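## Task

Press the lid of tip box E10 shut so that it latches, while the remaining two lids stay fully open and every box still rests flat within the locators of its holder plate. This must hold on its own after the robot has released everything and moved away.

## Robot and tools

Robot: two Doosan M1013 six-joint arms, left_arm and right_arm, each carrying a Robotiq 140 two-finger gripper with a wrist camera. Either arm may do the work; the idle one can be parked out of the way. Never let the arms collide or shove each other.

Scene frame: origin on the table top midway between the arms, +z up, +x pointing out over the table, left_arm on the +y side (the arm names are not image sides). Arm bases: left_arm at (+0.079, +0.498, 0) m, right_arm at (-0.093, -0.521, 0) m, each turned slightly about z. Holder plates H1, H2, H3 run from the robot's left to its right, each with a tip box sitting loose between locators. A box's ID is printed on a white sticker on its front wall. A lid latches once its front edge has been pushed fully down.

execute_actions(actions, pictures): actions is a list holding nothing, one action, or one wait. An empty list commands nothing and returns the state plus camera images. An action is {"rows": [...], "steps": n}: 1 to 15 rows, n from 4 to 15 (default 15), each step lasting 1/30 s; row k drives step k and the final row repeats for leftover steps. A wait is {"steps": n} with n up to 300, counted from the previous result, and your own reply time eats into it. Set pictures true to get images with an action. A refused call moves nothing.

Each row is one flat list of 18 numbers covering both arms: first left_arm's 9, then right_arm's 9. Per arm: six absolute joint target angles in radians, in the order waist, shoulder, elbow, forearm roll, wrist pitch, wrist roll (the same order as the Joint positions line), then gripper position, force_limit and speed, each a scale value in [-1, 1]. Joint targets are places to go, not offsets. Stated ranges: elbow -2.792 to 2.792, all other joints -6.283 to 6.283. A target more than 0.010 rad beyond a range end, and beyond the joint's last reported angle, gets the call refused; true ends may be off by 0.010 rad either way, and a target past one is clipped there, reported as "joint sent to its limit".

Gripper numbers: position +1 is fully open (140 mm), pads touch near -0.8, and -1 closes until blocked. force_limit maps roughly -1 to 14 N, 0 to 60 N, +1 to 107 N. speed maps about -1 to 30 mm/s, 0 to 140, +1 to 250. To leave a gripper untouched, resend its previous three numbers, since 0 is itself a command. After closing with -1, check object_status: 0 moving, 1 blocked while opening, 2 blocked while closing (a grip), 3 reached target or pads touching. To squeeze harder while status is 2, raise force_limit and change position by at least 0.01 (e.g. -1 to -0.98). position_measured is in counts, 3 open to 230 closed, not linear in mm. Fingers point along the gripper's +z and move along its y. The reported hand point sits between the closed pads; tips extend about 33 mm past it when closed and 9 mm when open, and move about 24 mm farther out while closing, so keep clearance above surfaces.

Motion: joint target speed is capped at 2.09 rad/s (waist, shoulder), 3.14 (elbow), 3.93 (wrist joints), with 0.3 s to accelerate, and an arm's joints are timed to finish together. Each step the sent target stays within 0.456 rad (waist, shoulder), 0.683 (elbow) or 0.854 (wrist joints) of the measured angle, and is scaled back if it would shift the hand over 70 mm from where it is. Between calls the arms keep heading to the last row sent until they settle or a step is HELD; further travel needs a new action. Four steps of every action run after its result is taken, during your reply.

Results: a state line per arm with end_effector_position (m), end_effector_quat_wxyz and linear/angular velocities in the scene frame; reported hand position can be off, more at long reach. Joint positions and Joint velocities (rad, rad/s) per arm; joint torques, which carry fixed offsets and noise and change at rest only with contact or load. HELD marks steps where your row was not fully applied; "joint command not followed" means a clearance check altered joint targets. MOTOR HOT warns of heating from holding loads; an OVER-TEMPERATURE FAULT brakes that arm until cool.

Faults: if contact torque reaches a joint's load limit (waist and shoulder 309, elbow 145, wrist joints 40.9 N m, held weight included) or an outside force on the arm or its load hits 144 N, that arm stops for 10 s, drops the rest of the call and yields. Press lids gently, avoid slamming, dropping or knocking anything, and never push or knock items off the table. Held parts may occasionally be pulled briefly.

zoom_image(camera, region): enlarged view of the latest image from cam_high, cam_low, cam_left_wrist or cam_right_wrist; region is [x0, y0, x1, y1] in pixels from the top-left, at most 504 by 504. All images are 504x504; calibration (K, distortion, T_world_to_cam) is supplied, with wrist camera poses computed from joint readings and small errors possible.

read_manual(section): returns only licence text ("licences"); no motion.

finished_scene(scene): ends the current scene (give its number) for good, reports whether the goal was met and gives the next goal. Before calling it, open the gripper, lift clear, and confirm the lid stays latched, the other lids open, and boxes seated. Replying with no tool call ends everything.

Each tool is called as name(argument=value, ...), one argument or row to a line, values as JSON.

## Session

execute_actions(
  actions=[],
)

Scene clock: 0.00 s of 7200.00 s.
left_arm: end_effector_position=(+0.2926, +0.1035, +0.1347) position_measured=3 object_status=3 end_effector_quat_wxyz=(-0.651, +0.754, -0.074, +0.050) end_effector_velocity=(+0.000, +0.000, -0.001) end_effector_angular_velocity=(-0.001, -0.000, -0.001) | right_arm: end_effector_position=(+0.2452, -0.7818, +0.2363) position_measured=3 object_status=3 end_effector_quat_wxyz=(+0.274, +0.354, +0.681, -0.579) end_effector_velocity=(-0.000, -0.000, -0.000) end_effector_angular_velocity=(+0.000, +0.000, +0.000)
Joint positions: left_arm=[-1.342  0.695  1.797  0.38   2.033  0.249] | right_arm=[ 0.193  0.094  2.489 -1.369  1.485  0.366]
Joint velocities: left_arm=[-0.     0.001  0.     0.    -0.002 -0.001] | right_arm=[-0.  0.  0. -0. -0.  0.]
Joint torques (N m, as the joint torque sensors report them, + toward a larger angle): no reading
camera_calibration (this result's frames):
cam_left_wrist: T_world_to_cam=[[0.0530967, -0.121872, -0.991125, 0.136772], [-0.977375, -0.209838, -0.0265577, 0.320061], [-0.204739, 0.970111, -0.130257, 0.156268], [0, 0, 0, 1]] pos_world=[0.337552, -0.0677674, 0.164414]
cam_right_wrist: T_world_to_cam=[[0.873533, 0.0223464, -0.486252, -0.0764848], [0.475225, 0.177083, 0.86186, -0.175338], [0.105367, -0.983942, 0.144068, -0.643557], [0, 0, 0, 1]] pos_world=[0.217947, -0.600465, 0.206642]

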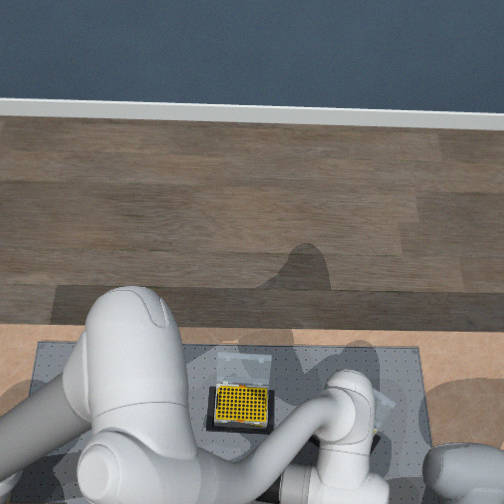

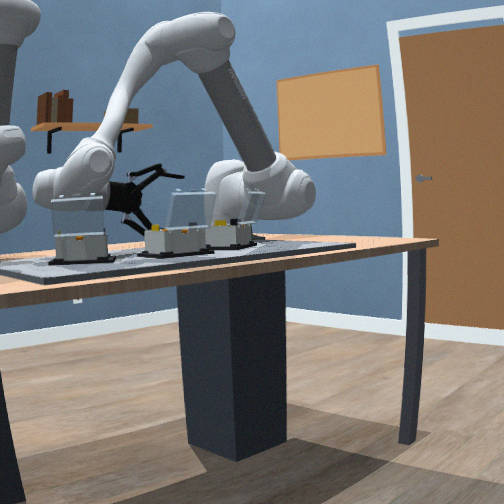

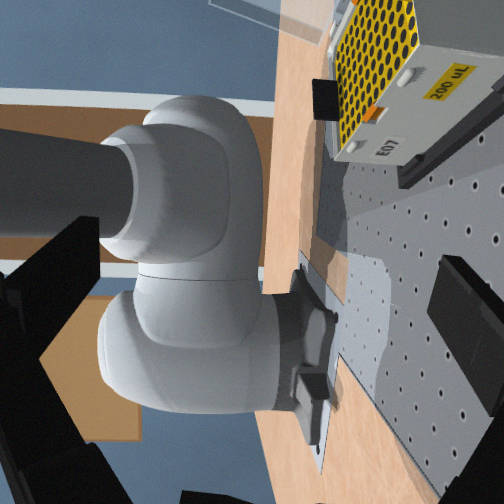

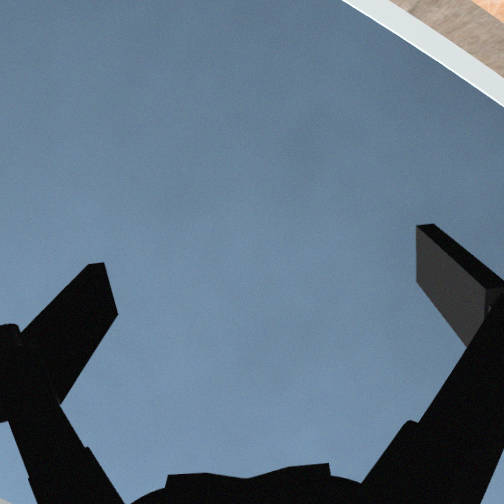

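execute_actions(
  actions=[],
)

Scene clock: 0.60 s of 7200.00 s.
left_arm: end_effector_position=(+0.2926, +0.1035, +0.1347) position_measured=3 object_status=3 end_effector_quat_wxyz=(-0.651, +0.754, -0.074, +0.050) end_effector_velocity=(-0.001, -0.000, -0.000) end_effector_angular_velocity=(+0.001, -0.000, -0.000) | right_arm: end_effector_position=(+0.2452, -0.7818, +0.2363) position_measured=3 object_status=3 end_effector_quat_wxyz=(+0.274, +0.354, +0.681, -0.579) end_effector_velocity=(-0.000, -0.000, +0.000) end_effector_angular_velocity=(-0.000, -0.000, -0.000)
Joint positions: left_arm=[-1.342  0.695  1.797  0.38   2.033  0.249] | right_arm=[ 0.193  0.094  2.489 -1.369  1.485  0.366]
Joint velocities: left_arm=[-0.001  0.001 -0.001 -0.001  0.001 -0.001] | right_arm=[ 0.  0.  0. -0.  0.  0.]
Joint torques (N m, as the joint torque sensors report them, + toward a larger angle): left_arm=[  2.25 -85.87 -25.6    3.29   3.     0.38] | right_arm=[ -1.49 -28.94 -17.59  -0.97   2.5   -0.31]
Kept back: nothing.
Steps of this call (steps 1 to 18: nothing new was sent). Readings (joint positions | what the end effector reports):
1: left_arm=[-1.342 0.695 1.797 0.380 2.033 0.249] | right_arm=[0.193 0.094 2.489 -1.369 1.485 0.366] | left_arm position_measured=3 object_status=3 | right_arm position_measured=3 object_status=3
2: left_arm=[-1.342 0.695 1.797 0.380 2.033 0.249] | right_arm=[0.193 0.094 2.489 -1.369 1.485 0.366] | left_arm position_measured=3 object_status=3 | right_arm position_measured=3 object_status=3
4: left_arm=[-1.342 0.695 1.797 0.380 2.033 0.249] | right_arm=[0.193 0.094 2.489 -1.369 1.485 0.366] | left_arm position_measured=3 object_status=3 | right_arm position_measured=3 object_status=3
8: left_arm=[-1.342 0.695 1.797 0.380 2.033 0.249] | right_arm=[0.193 0.094 2.489 -1.369 1.485 0.366] | left_arm position_measured=3 object_status=3 | right_arm position_measured=3 object_status=3
18: the state above
camera_calibration (this result's frames):
cam_left_wrist: T_world_to_cam=[[0.053097, -0.121872, -0.991125, 0.136772], [-0.977375, -0.209838, -0.026558, 0.320061], [-0.204739, 0.970111, -0.130257, 0.156268], [0, 0, 0, 1]] pos_world=[0.337552, -0.0677675, 0.164414]
cam_right_wrist: T_world_to_cam=[[0.873533, 0.0223463, -0.486252, -0.0764848], [0.475225, 0.177083, 0.86186, -0.175338], [0.105366, -0.983942, 0.144068, -0.643557], [0, 0, 0, 1]] pos_world=[0.217946, -0.600465, 0.206642]

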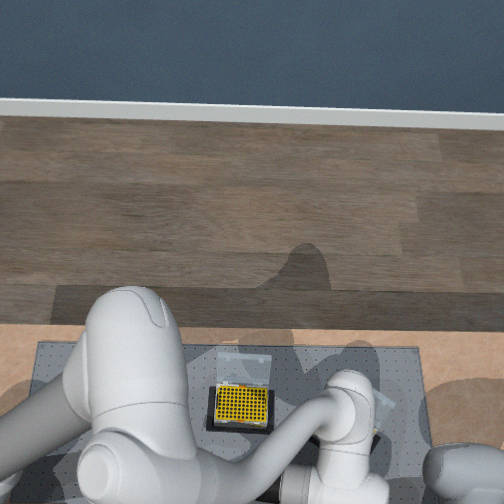

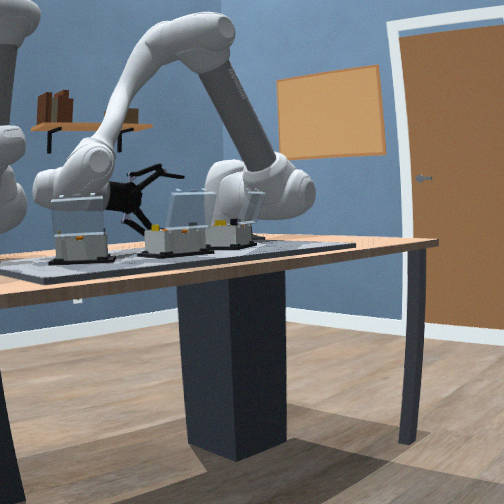

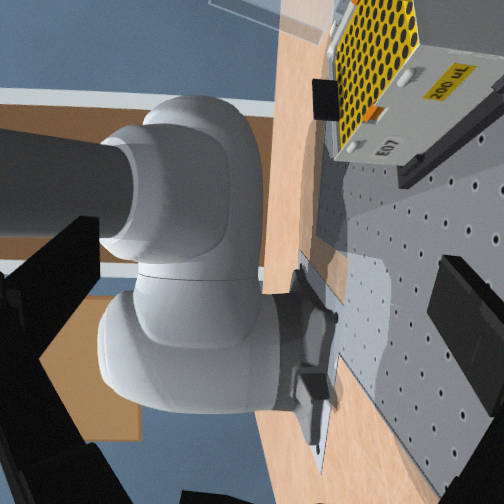

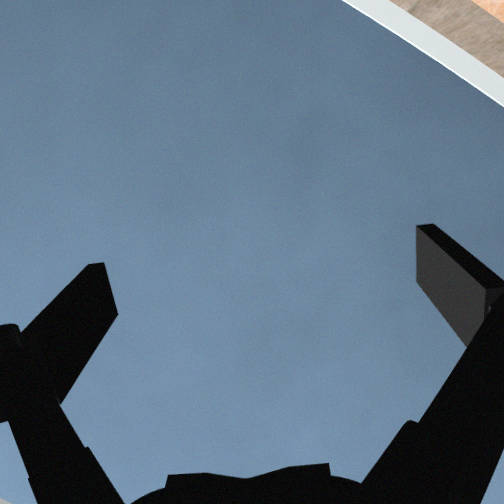

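execute_actions(
  actions=[
    {"rows":[[-1.38,0.4,1.797,0.38,2.033,0.249,-1,0,1,0.193,0.094,2.489,-1.369,1.485,0.366,1,0,0]],"steps":15},
  ],
)

execute_actions(
  actions=[
    {"steps":15},
  ],
  pictures=true,
)

Scene clock: 1.27 s of 7200.00 s.
left_arm: end_effector_position=(+0.2779, +0.1061, +0.2459) position_measured=134 object_status=0 end_effector_quat_wxyz=(-0.548, +0.830, -0.066, +0.085) end_effector_velocity=(-0.039, +0.040, +0.255) end_effector_angular_velocity=(-0.614, -0.082, -0.080) | right_arm: end_effector_position=(+0.2451, -0.7819, +0.2364) position_measured=3 object_status=3 end_effector_quat_wxyz=(+0.274, +0.354, +0.681, -0.579) end_effector_velocity=(+0.000, -0.000, +0.000) end_effector_angular_velocity=(+0.000, +0.000, +0.000)
Joint positions: left_arm=[-1.376  0.432  1.797  0.38   2.033  0.249] | right_arm=[ 0.193  0.094  2.489 -1.369  1.485  0.366]
Joint velocities: left_arm=[-0.079 -0.616 -0.001 -0.001 -0.002  0.   ] | right_arm=[-0.    -0.    -0.    -0.    -0.    -0.001]
Joint torques (N m, as the joint torque sensors report them, + toward a larger angle): left_arm=[  2.76 -30.43 -21.64   2.42   1.96   0.18] | right_arm=[ -0.6  -28.4  -17.23  -1.02   2.35  -0.57]
Steps of this call (steps 1 to 9: nothing new was sent; steps 10 to 20: the first 11 steps of this action). Readings (joint positions | what the end effector reports):
10: left_arm=[-1.342 0.694 1.797 0.380 2.033 0.249] | right_arm=[0.193 0.094 2.489 -1.369 1.485 0.366] | left_arm position_measured=3 object_status=0 | right_arm position_measured=3 object_status=3
11: left_arm=[-1.343 0.688 1.798 0.380 2.033 0.249] | right_arm=[0.193 0.094 2.489 -1.369 1.485 0.366] | left_arm position_measured=13 object_status=0 | right_arm position_measured=3 object_status=3
13: left_arm=[-1.348 0.653 1.798 0.380 2.033 0.249] | right_arm=[0.193 0.094 2.489 -1.369 1.485 0.366] | left_arm position_measured=40 object_status=0 | right_arm position_measured=3 object_status=3
17: left_arm=[-1.365 0.518 1.797 0.380 2.033 0.249] | right_arm=[0.193 0.094 2.489 -1.369 1.485 0.366] | left_arm position_measured=94 object_status=0 | right_arm position_measured=3 object_status=3
20: the state above

Scene clock: 1.77 s of 7200.00 s.
left_arm: end_effector_position=(+0.2759, +0.1084, +0.2589) position_measured=233 object_status=3 end_effector_quat_wxyz=(-0.535, +0.838, -0.065, +0.089) end_effector_velocity=(-0.000, +0.000, -0.000) end_effector_angular_velocity=(-0.001, +0.002, +0.000) | right_arm: end_effector_position=(+0.2451, -0.7819, +0.2364) position_measured=3 object_status=3 end_effector_quat_wxyz=(+0.274, +0.354, +0.681, -0.579) end_effector_velocity=(-0.000, +0.000, +0.000) end_effector_angular_velocity=(-0.000, +0.000, -0.000)
Joint positions: left_arm=[-1.38   0.4    1.797  0.38   2.033  0.249] | right_arm=[ 0.193  0.094  2.489 -1.369  1.485  0.366]
Joint velocities: left_arm=[ 0.    -0.001  0.001 -0.001 -0.001  0.001] | right_arm=[ 0.  0.  0. -0.  0.  0.]
Joint torques (N m, as the joint torque sensors report them, + toward a larger angle): left_arm=[  2.61 -68.42 -34.83   4.33   2.75   0.04] | right_arm=[ -0.54 -28.09 -17.26  -1.08   2.33  -0.26]
Kept back: nothing.
Steps of this call (steps 1 to 4: the last 4 steps of your previous action; steps 5 to 15: the robot went on to your last target). Readings (joint positions | what the end effector reports):
1: left_arm=[-1.378 0.414 1.797 0.380 2.033 0.249] | right_arm=[0.193 0.094 2.489 -1.369 1.485 0.366] | left_arm position_measured=148 object_status=0 | right_arm position_measured=3 object_status=3
2: left_arm=[-1.379 0.404 1.797 0.380 2.033 0.249] | right_arm=[0.193 0.094 2.489 -1.369 1.485 0.366] | left_arm position_measured=161 object_status=0 | right_arm position_measured=3 object_status=3
4: left_arm=[-1.380 0.401 1.797 0.380 2.033 0.249] | right_arm=[0.193 0.094 2.489 -1.369 1.485 0.366] | left_arm position_measured=188 object_status=0 | right_arm position_measured=3 object_status=3
8: left_arm=[-1.380 0.400 1.797 0.380 2.033 0.249] | right_arm=[0.193 0.094 2.489 -1.369 1.485 0.366] | left_arm position_measured=233 object_status=0 | right_arm position_measured=3 object_status=3
15: the state above
camera_calibration (this result's frames):
cam_left_wrist: T_world_to_cam=[[0.0850471, -0.404726, -0.910474, 0.262329], [-0.983894, -0.178305, -0.0126448, 0.302827], [-0.157224, 0.896886, -0.413372, 0.232369], [0, 0, 0, 1]] pos_world=[0.312173, -0.0482417, 0.338728]
cam_right_wrist: T_world_to_cam=[[0.873538, 0.0223991, -0.48624, -0.0763333], [0.475197, 0.177163, 0.861859, -0.175268], [0.105449, -0.983927, 0.144115, -0.643727], [0, 0, 0, 1]] pos_world=[0.217847, -0.60062, 0.20671]

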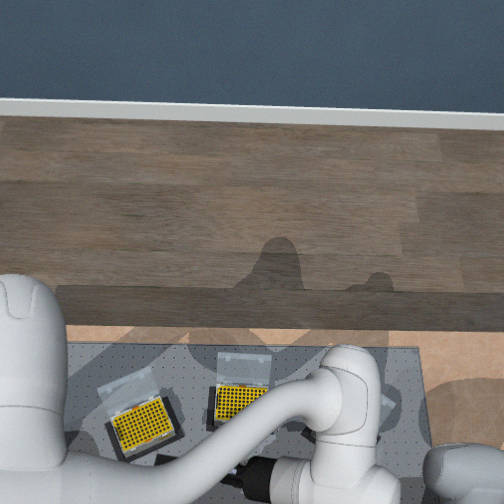

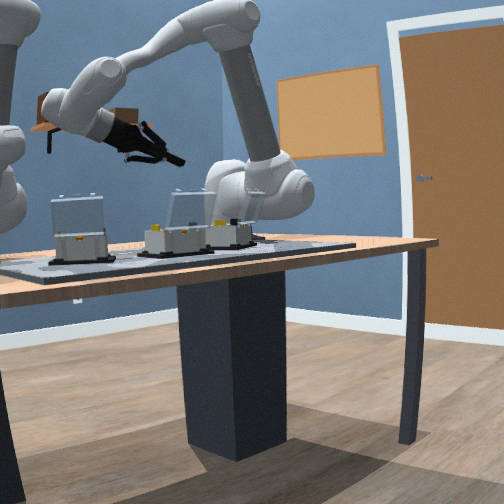

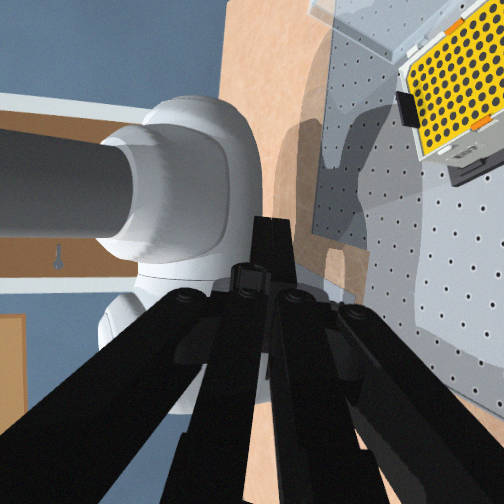

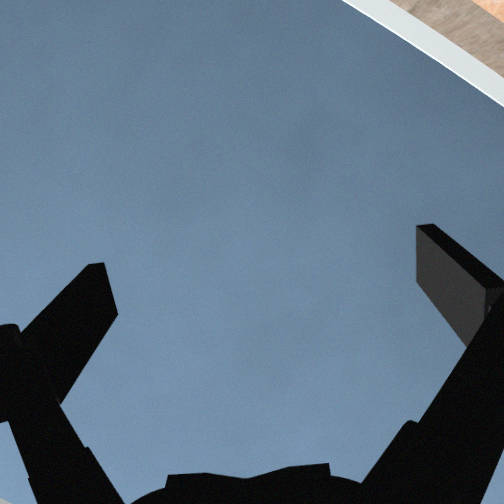

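execute_actions(
  actions=[
    {"rows":[[-1.534,0.236,2.019,0.97,1.14,0.249,-1,0,1,0.193,0.094,2.489,-1.369,1.485,0.366,1,0,0]],"steps":15},
  ],
)

execute_actions(
  actions=[
    {"steps":15},
  ],
  pictures=true,
)

Scene clock: 2.50 s of 7200.00 s.
left_arm: end_effector_position=(+0.3500, +0.0276, +0.1956) position_measured=233 object_status=3 end_effector_quat_wxyz=(-0.337, +0.876, -0.205, +0.278) end_effector_velocity=(+0.150, -0.418, -0.120) end_effector_angular_velocity=(-1.163, -0.259, -1.819) | right_arm: end_effector_position=(+0.2451, -0.7819, +0.2364) position_measured=3 object_status=3 end_effector_quat_wxyz=(+0.274, +0.354, +0.681, -0.579) end_effector_velocity=(+0.000, +0.000, +0.000) end_effector_angular_velocity=(-0.000, -0.001, -0.000)
Joint positions: left_arm=[-1.464  0.31   1.919  0.703  1.547  0.249] | right_arm=[ 0.193  0.094  2.489 -1.369  1.485  0.366]
Joint velocities: left_arm=[-0.288 -0.307  0.415  1.099 -1.679  0.   ] | right_arm=[ 0.     0.    -0.001  0.     0.     0.001]
Joint torques (N m, as the joint torque sensors report them, + toward a larger angle): left_arm=[  0.86 -63.2  -34.57   4.3    1.56   0.38] | right_arm=[ -0.76 -28.83 -17.43  -0.95   2.46  -0.33]
Steps of this call (steps 1 to 11: the robot went on to your last target; steps 12 to 22: the first 11 steps of this action). Readings (joint positions | what the end effector reports):
12: left_arm=[-1.380 0.400 1.797 0.381 2.032 0.249] | right_arm=[0.193 0.094 2.489 -1.369 1.485 0.366] | left_arm position_measured=233 object_status=3 | right_arm position_measured=3 object_status=3
13: left_arm=[-1.382 0.398 1.800 0.389 2.020 0.249] | right_arm=[0.193 0.094 2.489 -1.369 1.485 0.366] | left_arm position_measured=233 object_status=3 | right_arm position_measured=3 object_status=3
15: left_arm=[-1.394 0.385 1.818 0.435 1.954 0.249] | right_arm=[0.193 0.094 2.489 -1.369 1.485 0.366] | left_arm position_measured=233 object_status=3 | right_arm position_measured=3 object_status=3
19: left_arm=[-1.435 0.342 1.876 0.590 1.719 0.249] | right_arm=[0.193 0.094 2.489 -1.369 1.485 0.366] | left_arm position_measured=233 object_status=3 | right_arm position_measured=3 object_status=3
22: the state above

Scene clock: 3.00 s of 7200.00 s.
left_arm: end_effector_position=(+0.3486, -0.0860, +0.1819) position_measured=233 object_status=3 end_effector_quat_wxyz=(-0.156, +0.836, -0.364, +0.381) end_effector_velocity=(-0.000, -0.001, -0.000) end_effector_angular_velocity=(+0.000, -0.001, -0.001) | right_arm: end_effector_position=(+0.2451, -0.7819, +0.2364) position_measured=3 object_status=3 end_effector_quat_wxyz=(+0.274, +0.354, +0.681, -0.579) end_effector_velocity=(+0.000, +0.000, +0.000) end_effector_angular_velocity=(+0.000, -0.001, -0.000)
Joint positions: left_arm=[-1.534  0.236  2.019  0.97   1.14   0.249] | right_arm=[ 0.193  0.094  2.489 -1.369  1.485  0.366]
Joint velocities: left_arm=[-0.001  0.001 -0.     0.001 -0.    -0.001] | right_arm=[ 0. -0. -0. -0. -0.  0.]
Joint torques (N m, as the joint torque sensors report them, + toward a larger angle): left_arm=[  0.56 -54.24 -35.03   3.7    1.11   0.27] | right_arm=[ -0.75 -28.88 -17.63  -0.91   2.45  -0.38]
Kept back: nothing.
Steps of this call (steps 1 to 4: the last 4 steps of your previous action; steps 5 to 15: the robot went on to your last target). Readings (joint positions | what the end effector reports):
1: left_arm=[-1.474 0.300 1.933 0.740 1.490 0.249] | right_arm=[0.193 0.094 2.489 -1.369 1.485 0.366] | left_arm position_measured=233 object_status=3 | right_arm position_measured=3 object_status=3
2: left_arm=[-1.484 0.290 1.946 0.777 1.434 0.249] | right_arm=[0.193 0.094 2.489 -1.369 1.485 0.366] | left_arm position_measured=233 object_status=3 | right_arm position_measured=3 object_status=3
4: left_arm=[-1.503 0.269 1.974 0.850 1.323 0.249] | right_arm=[0.193 0.094 2.489 -1.369 1.485 0.366] | left_arm position_measured=233 object_status=3 | right_arm position_measured=3 object_status=3
8: left_arm=[-1.531 0.239 2.015 0.959 1.157 0.249] | right_arm=[0.193 0.094 2.489 -1.369 1.485 0.366] | left_arm position_measured=233 object_status=3 | right_arm position_measured=3 object_status=3
15: the state above
camera_calibration (this result's frames):
cam_left_wrist: T_world_to_cam=[[-0.418368, -0.752198, -0.509083, 0.179952], [-0.737044, 0.608701, -0.293681, 0.371472], [0.530786, 0.25235, -0.809065, 0.163004], [0, 0, 0, 1]] pos_world=[0.262558, -0.13189, 0.332585]
cam_right_wrist: T_world_to_cam=[[0.873537, 0.0223992, -0.486242, -0.0763323], [0.475199, 0.177163, 0.861858, -0.175268], [0.105449, -0.983927, 0.144115, -0.643728], [0, 0, 0, 1]] pos_world=[0.217847, -0.60062, 0.20671]

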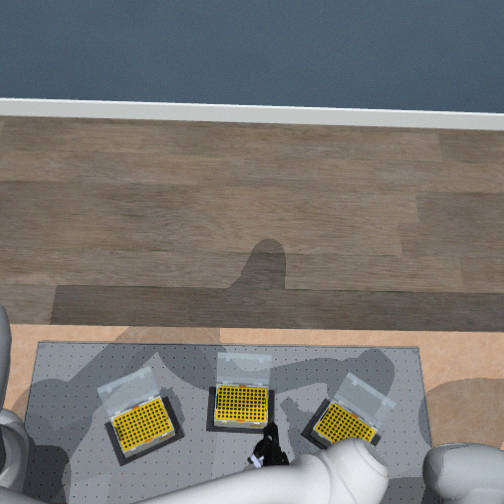

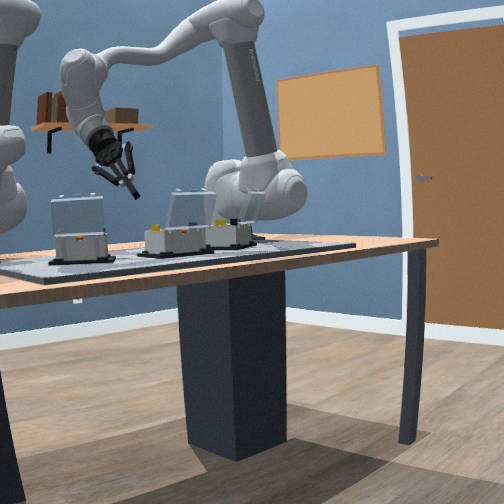

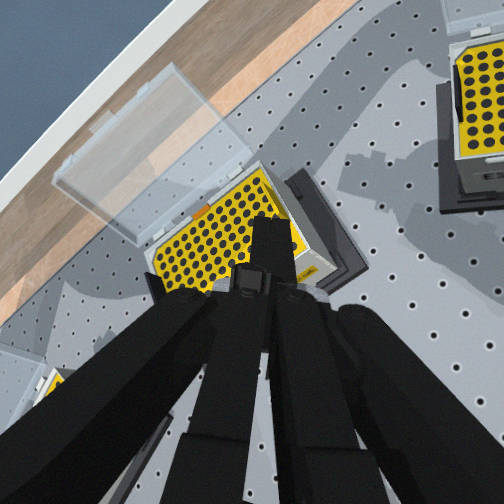

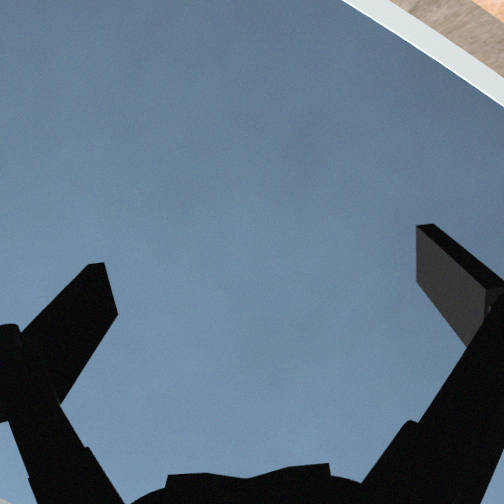

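execute_actions(
  actions=[
    {"rows":[[-1.534,0.236,2.019,0.97,0.95,2.6,-1,0,1,0.193,0.094,2.489,-1.369,1.485,0.366,1,0,0]],"steps":15},
  ],
)

execute_actions(
  actions=[
    {"steps":20},
  ],
  pictures=true,
)

Scene clock: 3.50 s of 7200.00 s.
left_arm: end_effector_position=(+0.3299, -0.1238, +0.1663) position_measured=233 object_status=3 end_effector_quat_wxyz=(-0.224, +0.636, -0.671, +0.309) end_effector_velocity=(-0.059, -0.107, -0.038) end_effector_angular_velocity=(+2.369, -0.281, -2.884) | right_arm: end_effector_position=(+0.2451, -0.7819, +0.2364) position_measured=3 object_status=3 end_effector_quat_wxyz=(+0.274, +0.354, +0.681, -0.579) end_effector_velocity=(-0.000, -0.000, -0.000) end_effector_angular_velocity=(-0.000, +0.001, -0.000)
Joint positions: left_arm=[-1.534  0.236  2.019  0.97   1.005  1.001] | right_arm=[ 0.193  0.094  2.489 -1.369  1.485  0.366]
Joint velocities: left_arm=[ 0.001 -0.    -0.     0.    -0.384  3.724] | right_arm=[0.    0.    0.001 0.    0.    0.   ]
Joint torques (N m, as the joint torque sensors report them, + toward a larger angle): left_arm=[  2.06 -55.41 -35.85   3.71   1.18   0.41] | right_arm=[ -0.16 -28.44 -17.21  -1.13   2.35  -0.3 ]
Steps of this call (steps 1 to 4: the robot went on to your last target; steps 5 to 15: the first 11 steps of this action). Readings (joint positions | what the end effector reports):
5: left_arm=[-1.534 0.236 2.019 0.970 1.140 0.251] | right_arm=[0.193 0.094 2.489 -1.369 1.485 0.366] | left_arm position_measured=233 object_status=3 | right_arm position_measured=3 object_status=3
6: left_arm=[-1.534 0.236 2.019 0.970 1.137 0.262] | right_arm=[0.193 0.094 2.489 -1.369 1.485 0.366] | left_arm position_measured=233 object_status=3 | right_arm position_measured=3 object_status=3
8: left_arm=[-1.534 0.236 2.019 0.970 1.122 0.329] | right_arm=[0.193 0.094 2.489 -1.369 1.485 0.366] | left_arm position_measured=233 object_status=3 | right_arm position_measured=3 object_status=3
12: left_arm=[-1.534 0.236 2.019 0.970 1.056 0.636] | right_arm=[0.193 0.094 2.489 -1.369 1.485 0.366] | left_arm position_measured=233 object_status=3 | right_arm position_measured=3 object_status=3
15: the state above

Scene clock: 4.17 s of 7200.00 s.
left_arm: end_effector_position=(+0.3212, -0.1390, +0.1613) position_measured=233 object_status=3 end_effector_quat_wxyz=(+0.364, +0.047, +0.927, -0.076) end_effector_velocity=(+0.000, +0.001, -0.001) end_effector_angular_velocity=(+0.005, -0.002, -0.001) | right_arm: end_effector_position=(+0.2451, -0.7819, +0.2364) position_measured=3 object_status=3 end_effector_quat_wxyz=(+0.274, +0.354, +0.681, -0.579) end_effector_velocity=(+0.000, +0.000, -0.000) end_effector_angular_velocity=(+0.000, -0.000, +0.000)
Joint positions: left_arm=[-1.534  0.236  2.019  0.97   0.95   2.6  ] | right_arm=[ 0.193  0.094  2.489 -1.369  1.485  0.366]
Joint velocities: left_arm=[ 0.     0.001  0.001 -0.     0.002  0.003] | right_arm=[ 0.  0.  0. -0. -0.  0.]
Joint torques (N m, as the joint torque sensors report them, + toward a larger angle): left_arm=[  2.32 -52.75 -36.71   3.43   1.26  -0.14] | right_arm=[ -0.81 -28.35 -17.74  -0.9    2.42  -0.46]
Kept back: nothing.
Steps of this call (steps 1 to 4: the last 4 steps of your previous action; steps 5 to 20: the robot went on to your last target). Readings (joint positions | what the end effector reports):
1: left_arm=[-1.534 0.236 2.019 0.970 0.993 1.127] | right_arm=[0.193 0.094 2.489 -1.369 1.485 0.366] | left_arm position_measured=233 object_status=3 | right_arm position_measured=3 object_status=3
2: left_arm=[-1.534 0.236 2.019 0.970 0.984 1.252] | right_arm=[0.193 0.094 2.489 -1.369 1.485 0.366] | left_arm position_measured=233 object_status=3 | right_arm position_measured=3 object_status=3
4: left_arm=[-1.534 0.236 2.019 0.970 0.971 1.501] | right_arm=[0.193 0.094 2.489 -1.369 1.485 0.366] | left_arm position_measured=233 object_status=3 | right_arm position_measured=3 object_status=3
8: left_arm=[-1.534 0.236 2.019 0.970 0.958 2.000] | right_arm=[0.193 0.094 2.489 -1.369 1.485 0.366] | left_arm position_measured=233 object_status=3 | right_arm position_measured=3 object_status=3
20: the state above
camera_calibration (this result's frames):
cam_left_wrist: T_world_to_cam=[[0.0980296, 0.975517, -0.19687, 0.142057], [0.444819, 0.134011, 0.885538, -0.258243], [0.890239, -0.17438, -0.420792, -0.0631024], [0, 0, 0, 1]] pos_world=[0.157122, -0.114976, 0.230097]
cam_right_wrist: T_world_to_cam=[[0.873537, 0.0223992, -0.486242, -0.0763324], [0.475198, 0.177163, 0.861858, -0.175268], [0.105449, -0.983927, 0.144115, -0.643728], [0, 0, 0, 1]] pos_world=[0.217847, -0.60062, 0.206711]

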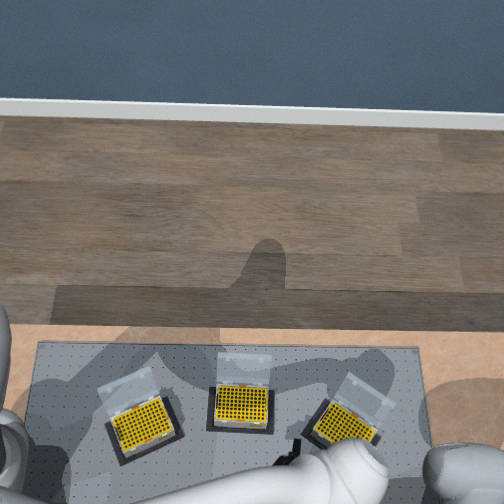

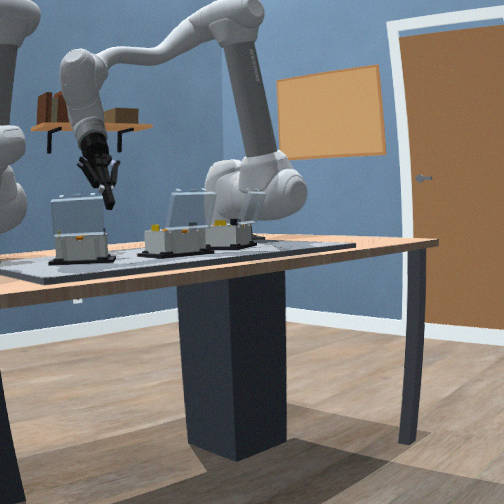

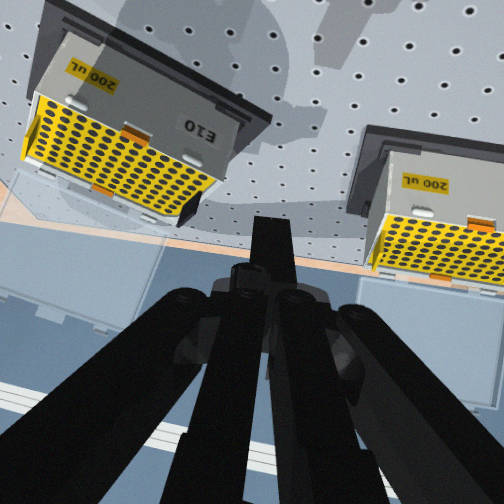

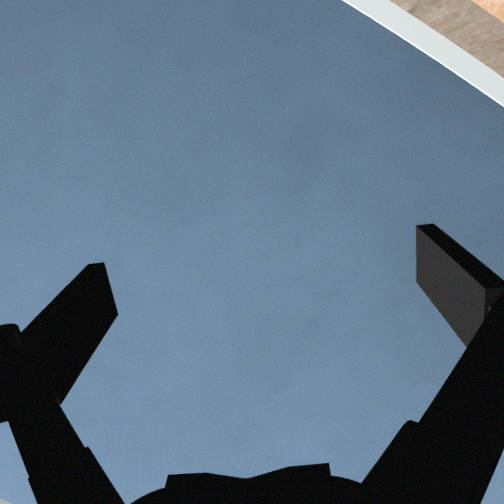

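execute_actions(
  actions=[
    {"rows":[[-1.4,0.1,1.8,0,1.24,1.05,-1,0,1,0.193,0.094,2.489,-1.369,1.485,0.366,1,0,0]],"steps":15},
  ],
)

execute_actions(
  actions=[
    {"rows":[[-1.081,0.5,1.1,0,1.5,1.056,-1,0,1,0.193,0.094,2.489,-1.369,1.485,0.366,1,0,0]],"steps":15},
  ],
)

execute_actions(
  actions=[
    {"rows":[[-1.081,0.6714,1.0169,0,1.4533,1.056,-1,0,1,0.193,0.094,2.489,-1.369,1.485,0.366,1,0,0]],"steps":15},
  ],
)

execute_actions(
  actions=[
    {"steps":12},
  ],
  pictures=true,
)

Scene clock: 5.37 s of 7200.00 s.
left_arm: end_effector_position=(+0.2660, -0.0886, +0.2000) position_measured=233 object_status=3 end_effector_quat_wxyz=(+0.161, -0.492, +0.851, -0.087) end_effector_velocity=(-0.299, +0.070, +0.143) end_effector_angular_velocity=(-1.189, +1.338, +3.646) | right_arm: end_effector_position=(+0.2451, -0.7819, +0.2364) position_measured=3 object_status=3 end_effector_quat_wxyz=(+0.274, +0.354, +0.681, -0.579) end_effector_velocity=(+0.000, +0.000, -0.000) end_effector_angular_velocity=(+0.000, +0.000, +0.000)
Joint positions: left_arm=[-1.454  0.155  1.889  0.411  1.122  1.965] | right_arm=[ 0.193  0.094  2.489 -1.369  1.485  0.366]
Joint velocities: left_arm=[ 0.217 -0.22  -0.356 -1.643  0.472 -2.692] | right_arm=[-0.     0.    -0.    -0.    -0.001 -0.   ]
Joint torques (N m, as the joint torque sensors report them, + toward a larger angle): left_arm=[ -3.56 -43.17 -38.04   4.96   0.15   0.44] | right_arm=[ -0.68 -28.44 -17.31  -1.02   2.39  -0.32]
Steps of this call (steps 1 to 25: the robot went on to your last target; steps 26 to 36: the first 11 steps of this action). Readings (joint positions | what the end effector reports):
26: left_arm=[-1.534 0.236 2.019 0.969 0.950 2.599] | right_arm=[0.193 0.094 2.489 -1.369 1.485 0.366] | left_arm position_measured=233 object_status=3 | right_arm position_measured=3 object_status=3
27: left_arm=[-1.532 0.234 2.016 0.957 0.954 2.587] | right_arm=[0.193 0.094 2.489 -1.369 1.485 0.366] | left_arm position_measured=233 object_status=3 | right_arm position_measured=3 object_status=3
29: left_arm=[-1.522 0.223 1.999 0.891 0.977 2.520] | right_arm=[0.193 0.094 2.489 -1.369 1.485 0.366] | left_arm position_measured=233 object_status=3 | right_arm position_measured=3 object_status=3
33: left_arm=[-1.480 0.181 1.931 0.605 1.067 2.227] | right_arm=[0.193 0.094 2.489 -1.369 1.485 0.366] | left_arm position_measured=233 object_status=3 | right_arm position_measured=3 object_status=3
36: the state above

Scene clock: 5.87 s of 7200.00 s.
left_arm: end_effector_position=(+0.3053, -0.1862, +0.2921) position_measured=233 object_status=3 end_effector_quat_wxyz=(-0.018, +0.898, -0.439, +0.032) end_effector_velocity=(+0.368, -0.309, +0.166) end_effector_angular_velocity=(-0.125, +0.150, +0.715) | right_arm: end_effector_position=(+0.2451, -0.7819, +0.2364) position_measured=3 object_status=3 end_effector_quat_wxyz=(+0.274, +0.354, +0.681, -0.579) end_effector_velocity=(+0.000, +0.000, -0.000) end_effector_angular_velocity=(+0.001, -0.001, +0.001)
Joint positions: left_arm=[-1.272  0.277  1.519  0.075  1.333  1.13 ] | right_arm=[ 0.193  0.094  2.489 -1.369  1.485  0.366]
Joint velocities: left_arm=[ 0.475  0.556 -1.042 -0.185  0.414 -0.169] | right_arm=[ 0.     0.    -0.     0.    -0.002  0.   ]
Joint torques (N m, as the joint torque sensors report them, + toward a larger angle): left_arm=[  7.38 -63.4  -41.58   4.64   0.71   0.3 ] | right_arm=[ -0.67 -28.48 -17.63  -0.94   2.4   -0.39]
Steps of this call (steps 1 to 4: the last 4 steps of your previous action; steps 5 to 15: the first 11 steps of this action). Readings (joint positions | what the end effector reports):
5: left_arm=[-1.423 0.124 1.838 0.175 1.190 1.468] | right_arm=[0.193 0.094 2.489 -1.369 1.485 0.366] | left_arm position_measured=233 object_status=3 | right_arm position_measured=3 object_status=3
6: left_arm=[-1.415 0.123 1.824 0.139 1.205 1.378] | right_arm=[0.193 0.094 2.489 -1.369 1.485 0.366] | left_arm position_measured=233 object_status=3 | right_arm position_measured=3 object_status=3
8: left_arm=[-1.385 0.142 1.768 0.108 1.236 1.239] | right_arm=[0.193 0.094 2.489 -1.369 1.485 0.366] | left_arm position_measured=233 object_status=3 | right_arm position_measured=3 object_status=3
12: left_arm=[-1.320 0.221 1.625 0.094 1.291 1.135] | right_arm=[0.193 0.094 2.489 -1.369 1.485 0.366] | left_arm position_measured=233 object_status=3 | right_arm position_measured=3 object_status=3
15: the state above

Scene clock: 6.37 s of 7200.00 s.
left_arm: end_effector_position=(+0.4830, -0.3303, +0.2534) position_measured=233 object_status=3 end_effector_quat_wxyz=(-0.001, +0.948, -0.318, +0.003) end_effector_velocity=(+0.289, -0.200, -0.219) end_effector_angular_velocity=(+0.018, +0.106, +0.331) | right_arm: end_effector_position=(+0.2451, -0.7819, +0.2364) position_measured=3 object_status=3 end_effector_quat_wxyz=(+0.274, +0.354, +0.681, -0.579) end_effector_velocity=(-0.000, -0.000, -0.000) end_effector_angular_velocity=(+0.000, +0.001, +0.000)
Joint positions: left_arm=[-1.096  0.63   1.061  0.006  1.447  1.062] | right_arm=[ 0.193  0.094  2.489 -1.369  1.485  0.366]
Joint velocities: left_arm=[ 0.232  0.651 -0.685 -0.09   0.094 -0.088] | right_arm=[-0.     0.     0.     0.    -0.    -0.001]
Joint torques (N m, as the joint torque sensors report them, + toward a larger angle): left_arm=[   3.36 -116.89  -44.98    5.01    1.42   -0.09] | right_arm=[ -0.31 -28.31 -17.45  -1.02   2.41  -0.37]
Steps of this call (steps 1 to 4: the last 4 steps of your previous action; steps 5 to 15: the first 11 steps of this action). Readings (joint positions | what the end effector reports):
5: left_arm=[-1.191 0.372 1.342 0.043 1.404 1.098] | right_arm=[0.193 0.094 2.489 -1.369 1.485 0.366] | left_arm position_measured=233 object_status=3 | right_arm position_measured=3 object_status=3
6: left_arm=[-1.178 0.396 1.310 0.039 1.413 1.093] | right_arm=[0.193 0.094 2.489 -1.369 1.485 0.366] | left_arm position_measured=233 object_status=3 | right_arm position_measured=3 object_status=3
8: left_arm=[-1.160 0.450 1.255 0.031 1.421 1.086] | right_arm=[0.193 0.094 2.489 -1.369 1.485 0.366] | left_arm position_measured=233 object_status=3 | right_arm position_measured=3 object_status=3
12: left_arm=[-1.123 0.555 1.142 0.016 1.436 1.072] | right_arm=[0.193 0.094 2.489 -1.369 1.485 0.366] | left_arm position_measured=233 object_status=3 | right_arm position_measured=3 object_status=3
15: the state above

Scene clock: 6.77 s of 7200.00 s.
left_arm: end_effector_position=(+0.5015, -0.3428, +0.2399) position_measured=233 object_status=3 end_effector_quat_wxyz=(-0.000, +0.951, -0.308, -0.000) end_effector_velocity=(+0.000, +0.000, -0.000) end_effector_angular_velocity=(+0.001, +0.001, +0.001) | right_arm: end_effector_position=(+0.2451, -0.7819, +0.2364) position_measured=3 object_status=3 end_effector_quat_wxyz=(+0.274, +0.354, +0.681, -0.579) end_effector_velocity=(+0.000, +0.000, -0.000) end_effector_angular_velocity=(+0.000, +0.000, +0.000)
Joint positions: left_arm=[-1.081  0.671  1.017  0.     1.453  1.056] | right_arm=[ 0.193  0.094  2.489 -1.369  1.485  0.366]
Joint velocities: left_arm=[ 0.001  0.001 -0.001 -0.001  0.002 -0.   ] | right_arm=[-0.     0.     0.     0.    -0.001 -0.   ]
Joint torques (N m, as the joint torque sensors report them, + toward a larger angle): left_arm=[  4.33 -98.39 -43.27   4.49   0.19   0.13] | right_arm=[ -0.56 -28.09 -17.63  -0.86   2.46  -0.39]
Kept back: nothing.
Steps of this call (steps 1 to 4: the last 4 steps of your previous action; steps 5 to 12: the robot went on to your last target). Readings (joint positions | what the end effector reports):
1: left_arm=[-1.089 0.650 1.041 0.003 1.450 1.059] | right_arm=[0.193 0.094 2.489 -1.369 1.485 0.366] | left_arm position_measured=233 object_status=3 | right_arm position_measured=3 object_status=3
2: left_arm=[-1.084 0.663 1.027 0.001 1.452 1.057] | right_arm=[0.193 0.094 2.489 -1.369 1.485 0.366] | left_arm position_measured=233 object_status=3 | right_arm position_measured=3 object_status=3
4: left_arm=[-1.081 0.671 1.018 0.000 1.453 1.056] | right_arm=[0.193 0.094 2.489 -1.369 1.485 0.366] | left_arm position_measured=233 object_status=3 | right_arm position_measured=3 object_status=3
8: left_arm=[-1.081 0.671 1.017 0.000 1.453 1.056] | right_arm=[0.193 0.094 2.489 -1.369 1.485 0.366] | left_arm position_measured=233 object_status=3 | right_arm position_measured=3 object_status=3
12: the state above
camera_calibration (this result's frames):
cam_left_wrist: T_world_to_cam=[[-0.50789, -0.860664, -0.036121, -0.0254153], [-0.807456, 0.461044, 0.36804, 0.483479], [-0.300106, 0.21609, -0.929108, 0.626674], [0, 0, 0, 1]] pos_world=[0.565548, -0.380197, 0.40339]
cam_right_wrist: T_world_to_cam=[[0.873537, 0.0223992, -0.486242, -0.0763323], [0.475199, 0.177163, 0.861858, -0.175268], [0.105449, -0.983927, 0.144115, -0.643728], [0, 0, 0, 1]] pos_world=[0.217847, -0.60062, 0.20671]

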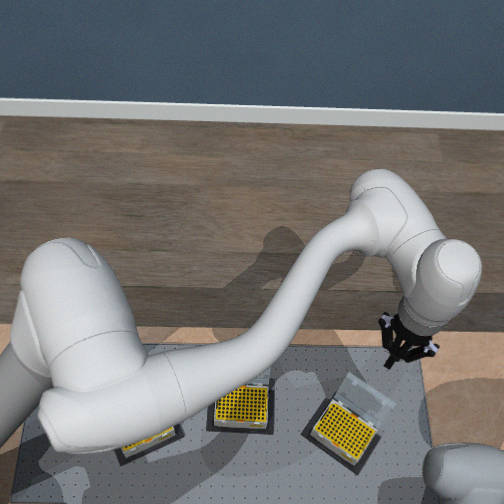

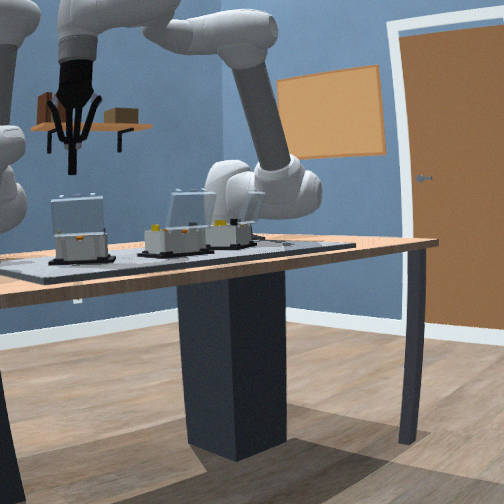

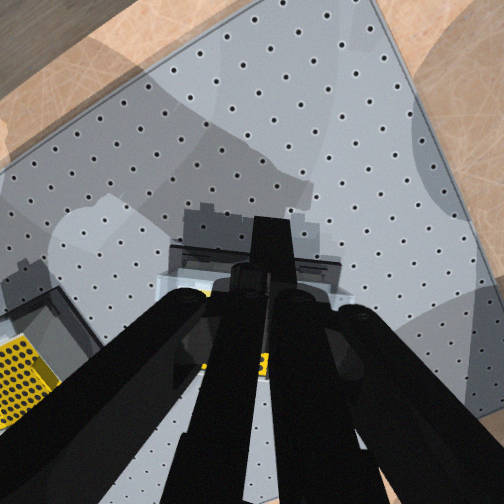

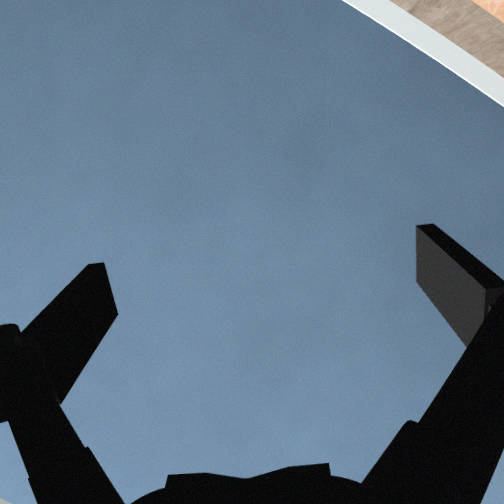

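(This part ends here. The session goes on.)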